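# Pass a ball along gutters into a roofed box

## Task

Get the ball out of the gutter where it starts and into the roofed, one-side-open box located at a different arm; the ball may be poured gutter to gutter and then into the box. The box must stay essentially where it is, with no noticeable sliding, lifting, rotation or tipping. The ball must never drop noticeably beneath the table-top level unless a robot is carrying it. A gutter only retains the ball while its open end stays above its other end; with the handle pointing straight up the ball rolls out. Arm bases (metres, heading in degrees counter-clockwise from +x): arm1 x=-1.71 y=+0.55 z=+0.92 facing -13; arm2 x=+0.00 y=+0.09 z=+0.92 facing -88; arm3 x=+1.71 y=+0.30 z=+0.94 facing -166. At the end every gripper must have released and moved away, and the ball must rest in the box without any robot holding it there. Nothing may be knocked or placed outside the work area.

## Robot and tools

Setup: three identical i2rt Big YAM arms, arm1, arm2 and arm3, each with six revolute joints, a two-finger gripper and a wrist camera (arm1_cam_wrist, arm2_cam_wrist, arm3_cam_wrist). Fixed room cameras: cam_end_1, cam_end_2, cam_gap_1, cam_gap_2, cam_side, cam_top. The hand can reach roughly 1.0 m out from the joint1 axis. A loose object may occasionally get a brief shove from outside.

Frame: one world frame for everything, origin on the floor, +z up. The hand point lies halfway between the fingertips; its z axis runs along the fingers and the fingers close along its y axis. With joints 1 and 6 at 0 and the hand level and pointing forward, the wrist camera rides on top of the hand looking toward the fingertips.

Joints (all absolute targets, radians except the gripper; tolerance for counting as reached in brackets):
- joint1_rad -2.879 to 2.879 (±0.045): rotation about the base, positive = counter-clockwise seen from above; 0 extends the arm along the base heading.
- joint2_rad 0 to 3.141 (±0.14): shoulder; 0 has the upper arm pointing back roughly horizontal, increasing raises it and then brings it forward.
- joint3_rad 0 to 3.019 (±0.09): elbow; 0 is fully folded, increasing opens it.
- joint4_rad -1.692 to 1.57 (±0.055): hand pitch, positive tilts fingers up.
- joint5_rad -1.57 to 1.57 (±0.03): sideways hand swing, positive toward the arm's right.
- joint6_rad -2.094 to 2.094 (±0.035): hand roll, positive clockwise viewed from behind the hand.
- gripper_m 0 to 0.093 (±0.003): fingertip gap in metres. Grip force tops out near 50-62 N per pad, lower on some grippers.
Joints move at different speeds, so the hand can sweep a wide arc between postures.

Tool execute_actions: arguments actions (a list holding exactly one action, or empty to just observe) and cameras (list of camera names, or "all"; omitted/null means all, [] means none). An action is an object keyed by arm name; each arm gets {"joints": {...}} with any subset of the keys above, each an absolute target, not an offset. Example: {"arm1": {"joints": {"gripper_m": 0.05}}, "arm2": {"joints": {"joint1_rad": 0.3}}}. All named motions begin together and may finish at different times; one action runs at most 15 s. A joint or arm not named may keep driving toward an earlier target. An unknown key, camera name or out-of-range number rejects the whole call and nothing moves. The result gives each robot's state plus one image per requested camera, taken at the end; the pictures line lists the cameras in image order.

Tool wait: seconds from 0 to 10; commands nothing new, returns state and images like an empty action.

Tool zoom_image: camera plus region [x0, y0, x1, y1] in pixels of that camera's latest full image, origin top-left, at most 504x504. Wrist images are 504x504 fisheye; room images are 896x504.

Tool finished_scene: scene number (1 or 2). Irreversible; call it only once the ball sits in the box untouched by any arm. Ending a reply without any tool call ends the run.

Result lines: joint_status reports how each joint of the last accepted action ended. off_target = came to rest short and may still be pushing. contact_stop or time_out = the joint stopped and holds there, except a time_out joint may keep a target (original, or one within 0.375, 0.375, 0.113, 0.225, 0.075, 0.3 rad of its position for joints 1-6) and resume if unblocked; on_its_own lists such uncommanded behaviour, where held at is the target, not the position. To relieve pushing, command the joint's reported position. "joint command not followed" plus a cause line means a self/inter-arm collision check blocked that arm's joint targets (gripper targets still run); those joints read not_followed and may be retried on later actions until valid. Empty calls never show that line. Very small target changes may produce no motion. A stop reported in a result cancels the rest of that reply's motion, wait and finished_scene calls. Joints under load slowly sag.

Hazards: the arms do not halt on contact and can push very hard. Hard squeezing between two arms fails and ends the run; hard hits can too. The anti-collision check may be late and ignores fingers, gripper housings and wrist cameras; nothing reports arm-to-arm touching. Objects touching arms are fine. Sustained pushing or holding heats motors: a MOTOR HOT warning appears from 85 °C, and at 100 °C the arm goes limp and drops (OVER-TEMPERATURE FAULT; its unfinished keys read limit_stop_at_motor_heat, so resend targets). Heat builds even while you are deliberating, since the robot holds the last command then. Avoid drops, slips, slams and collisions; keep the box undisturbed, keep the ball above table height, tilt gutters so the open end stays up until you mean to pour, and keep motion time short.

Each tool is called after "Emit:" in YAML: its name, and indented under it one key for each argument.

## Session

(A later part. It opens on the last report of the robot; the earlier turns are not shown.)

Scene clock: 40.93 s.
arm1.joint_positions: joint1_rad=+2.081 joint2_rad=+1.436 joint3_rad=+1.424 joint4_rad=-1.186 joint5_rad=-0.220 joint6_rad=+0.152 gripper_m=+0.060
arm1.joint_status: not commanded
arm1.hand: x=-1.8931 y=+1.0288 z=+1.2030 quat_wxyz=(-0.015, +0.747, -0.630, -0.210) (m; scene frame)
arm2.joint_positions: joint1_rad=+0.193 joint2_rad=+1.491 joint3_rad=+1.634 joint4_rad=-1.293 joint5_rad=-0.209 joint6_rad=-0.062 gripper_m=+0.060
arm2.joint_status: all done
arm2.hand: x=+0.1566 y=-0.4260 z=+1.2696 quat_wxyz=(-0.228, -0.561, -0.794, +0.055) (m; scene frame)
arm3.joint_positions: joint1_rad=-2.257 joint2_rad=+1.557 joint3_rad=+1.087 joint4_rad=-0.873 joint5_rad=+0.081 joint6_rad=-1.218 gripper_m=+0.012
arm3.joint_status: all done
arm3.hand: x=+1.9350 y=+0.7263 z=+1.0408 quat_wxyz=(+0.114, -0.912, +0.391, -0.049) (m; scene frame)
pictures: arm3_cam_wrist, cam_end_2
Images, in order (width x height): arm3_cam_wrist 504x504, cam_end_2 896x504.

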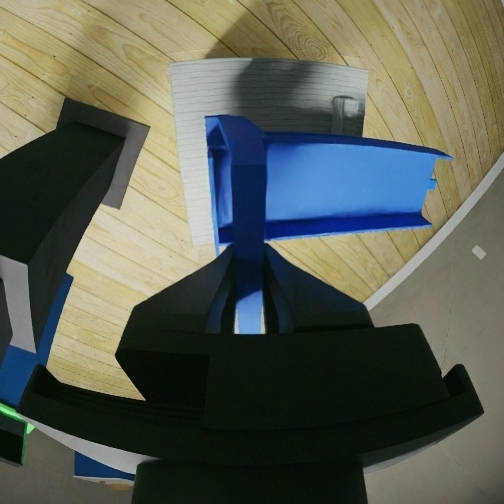

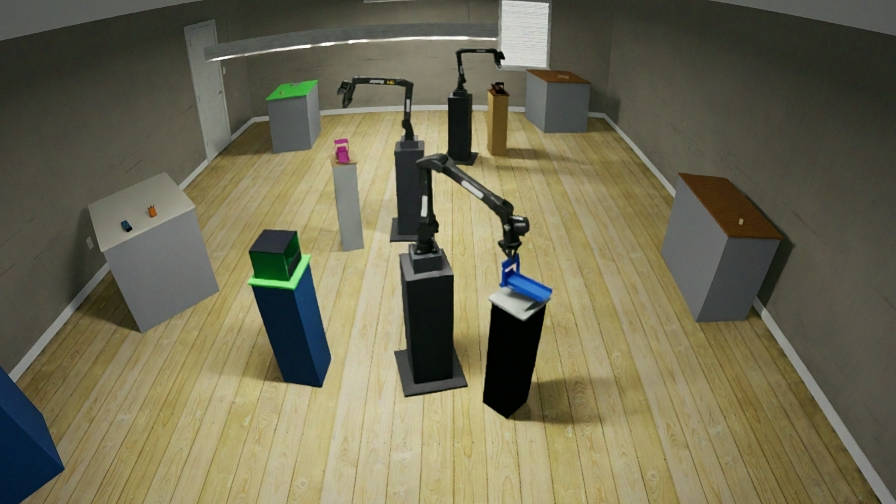

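Emit:
execute_actions:
  actions:
    - {"arm3":{"joints":{"joint2_rad":1.635,"joint3_rad":1.035,"joint4_rad":-0.755}}}
  cameras: ["arm3_cam_wrist","cam_end_2"]

Scene clock: 41.90 s.
arm1.joint_positions: joint1_rad=+2.081 joint2_rad=+1.436 joint3_rad=+1.424 joint4_rad=-1.186 joint5_rad=-0.220 joint6_rad=+0.152 gripper_m=+0.060
arm1.joint_status: not commanded
arm1.hand: x=-1.8931 y=+1.0288 z=+1.2030 quat_wxyz=(-0.015, +0.747, -0.630, -0.210) (m; scene frame)
arm2.joint_positions: joint1_rad=+0.193 joint2_rad=+1.491 joint3_rad=+1.634 joint4_rad=-1.293 joint5_rad=-0.209 joint6_rad=-0.062 gripper_m=+0.060
arm2.joint_status: not commanded
arm2.hand: x=+0.1566 y=-0.4260 z=+1.2696 quat_wxyz=(-0.228, -0.561, -0.794, +0.055) (m; scene frame)
arm3.joint_positions: joint1_rad=-2.256 joint2_rad=+1.640 joint3_rad=+1.039 joint4_rad=-0.766 joint5_rad=+0.081 joint6_rad=-1.218 gripper_m=+0.012
arm3.joint_status: all done
arm3.hand: x=+1.9353 y=+0.7267 z=+0.9904 quat_wxyz=(+0.102, -0.914, +0.391, -0.048) (m; scene frame)
pictures: arm3_cam_wrist, cam_end_2
Images, in order (width x height): arm3_cam_wrist 504x504, cam_end_2 896x504.

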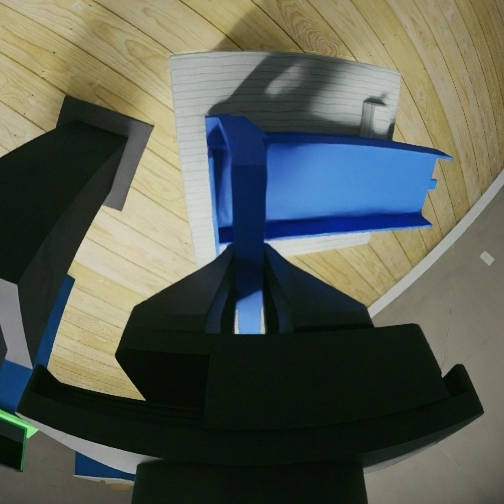

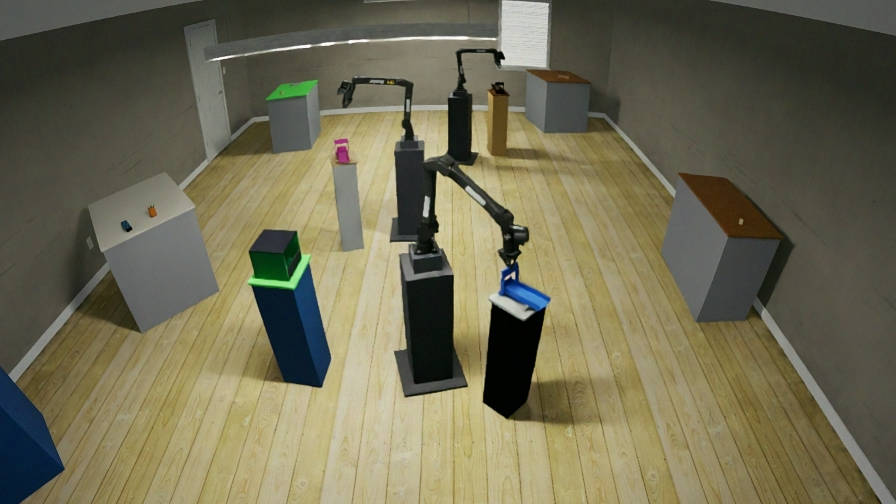

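Emit:
execute_actions:
  actions:
    - {"arm3":{"joints":{"gripper_m":0.045}}}
  cameras: ["arm3_cam_wrist"]

Scene clock: 42.50 s.
arm1.joint_positions: joint1_rad=+2.081 joint2_rad=+1.436 joint3_rad=+1.424 joint4_rad=-1.186 joint5_rad=-0.220 joint6_rad=+0.152 gripper_m=+0.060
arm1.joint_status: not commanded
arm1.hand: x=-1.8931 y=+1.0288 z=+1.2030 quat_wxyz=(-0.015, +0.747, -0.630, -0.210) (m; scene frame)
arm2.joint_positions: joint1_rad=+0.193 joint2_rad=+1.491 joint3_rad=+1.634 joint4_rad=-1.293 joint5_rad=-0.209 joint6_rad=-0.062 gripper_m=+0.060
arm2.joint_status: not commanded
arm2.hand: x=+0.1566 y=-0.4260 z=+1.2696 quat_wxyz=(-0.228, -0.561, -0.794, +0.055) (m; scene frame)
arm3.joint_positions: joint1_rad=-2.256 joint2_rad=+1.640 joint3_rad=+1.039 joint4_rad=-0.765 joint5_rad=+0.081 joint6_rad=-1.218 gripper_m=+0.045
arm3.joint_status: all done
arm3.hand: x=+1.9354 y=+0.7269 z=+0.9904 quat_wxyz=(+0.103, -0.914, +0.391, -0.048) (m; scene frame)
pictures: arm3_cam_wrist
Images, in order (width x height): arm3_cam_wrist 504x504.

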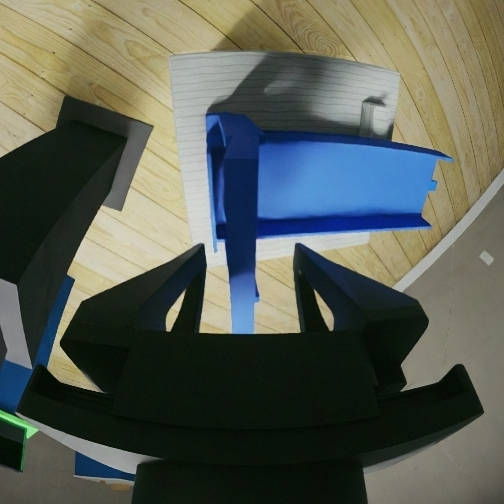

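Emit:
execute_actions:
  actions:
    - {"arm3":{"joints":{"joint2_rad":1.28,"joint4_rad":-0.86,"gripper_m":0.07}}}
  cameras: ["arm3_cam_wrist","cam_end_2","cam_end_1"]

Scene clock: 43.83 s.
arm1.joint_positions: joint1_rad=+2.081 joint2_rad=+1.436 joint3_rad=+1.424 joint4_rad=-1.186 joint5_rad=-0.220 joint6_rad=+0.152 gripper_m=+0.060
arm1.joint_status: not commanded
arm1.hand: x=-1.8931 y=+1.0288 z=+1.2030 quat_wxyz=(-0.015, +0.747, -0.630, -0.210) (m; scene frame)
arm2.joint_positions: joint1_rad=+0.193 joint2_rad=+1.491 joint3_rad=+1.634 joint4_rad=-1.293 joint5_rad=-0.209 joint6_rad=-0.062 gripper_m=+0.060
arm2.joint_status: not commanded
arm2.hand: x=+0.1566 y=-0.4260 z=+1.2696 quat_wxyz=(-0.228, -0.561, -0.794, +0.055) (m; scene frame)
arm3.joint_positions: joint1_rad=-2.256 joint2_rad=+1.269 joint3_rad=+1.039 joint4_rad=-0.852 joint5_rad=+0.081 joint6_rad=-1.218 gripper_m=+0.070
arm3.joint_status: all done
arm3.hand: x=+1.9257 y=+0.7089 z=+1.1514 quat_wxyz=(+0.242, -0.889, +0.386, -0.053) (m; scene frame)
pictures: arm3_cam_wrist, cam_end_1, cam_end_2
Images, in order (width x height): arm3_cam_wrist 504x504, cam_end_1 896x504, cam_end_2 896x504.

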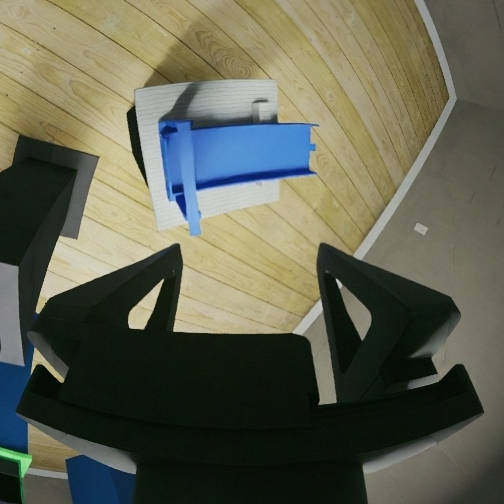

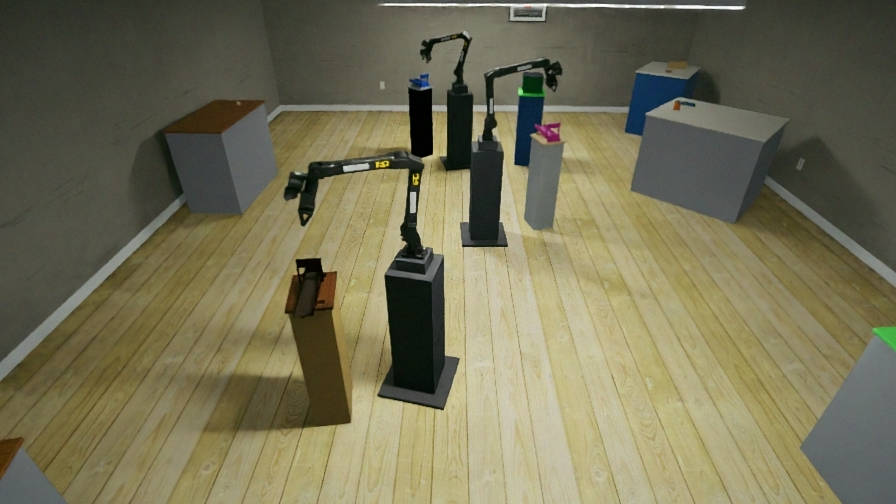

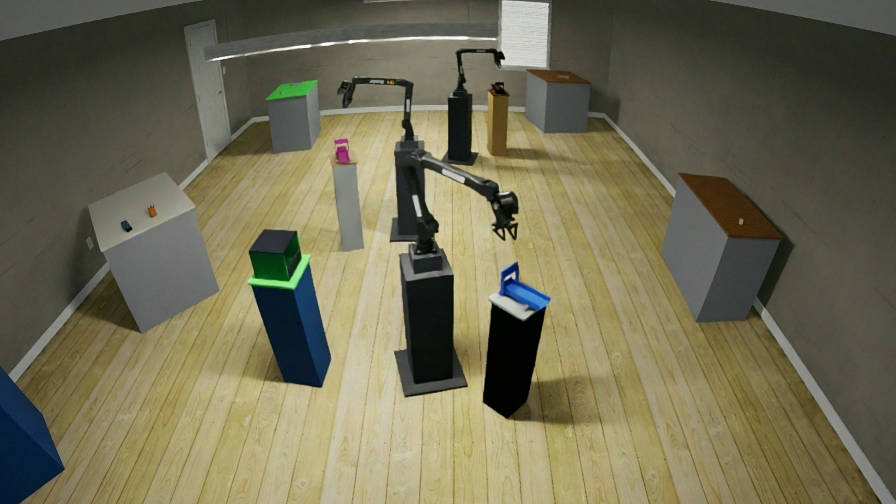

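Emit:
finished_scene:
  scene: 2

The scene is finished: the task was done.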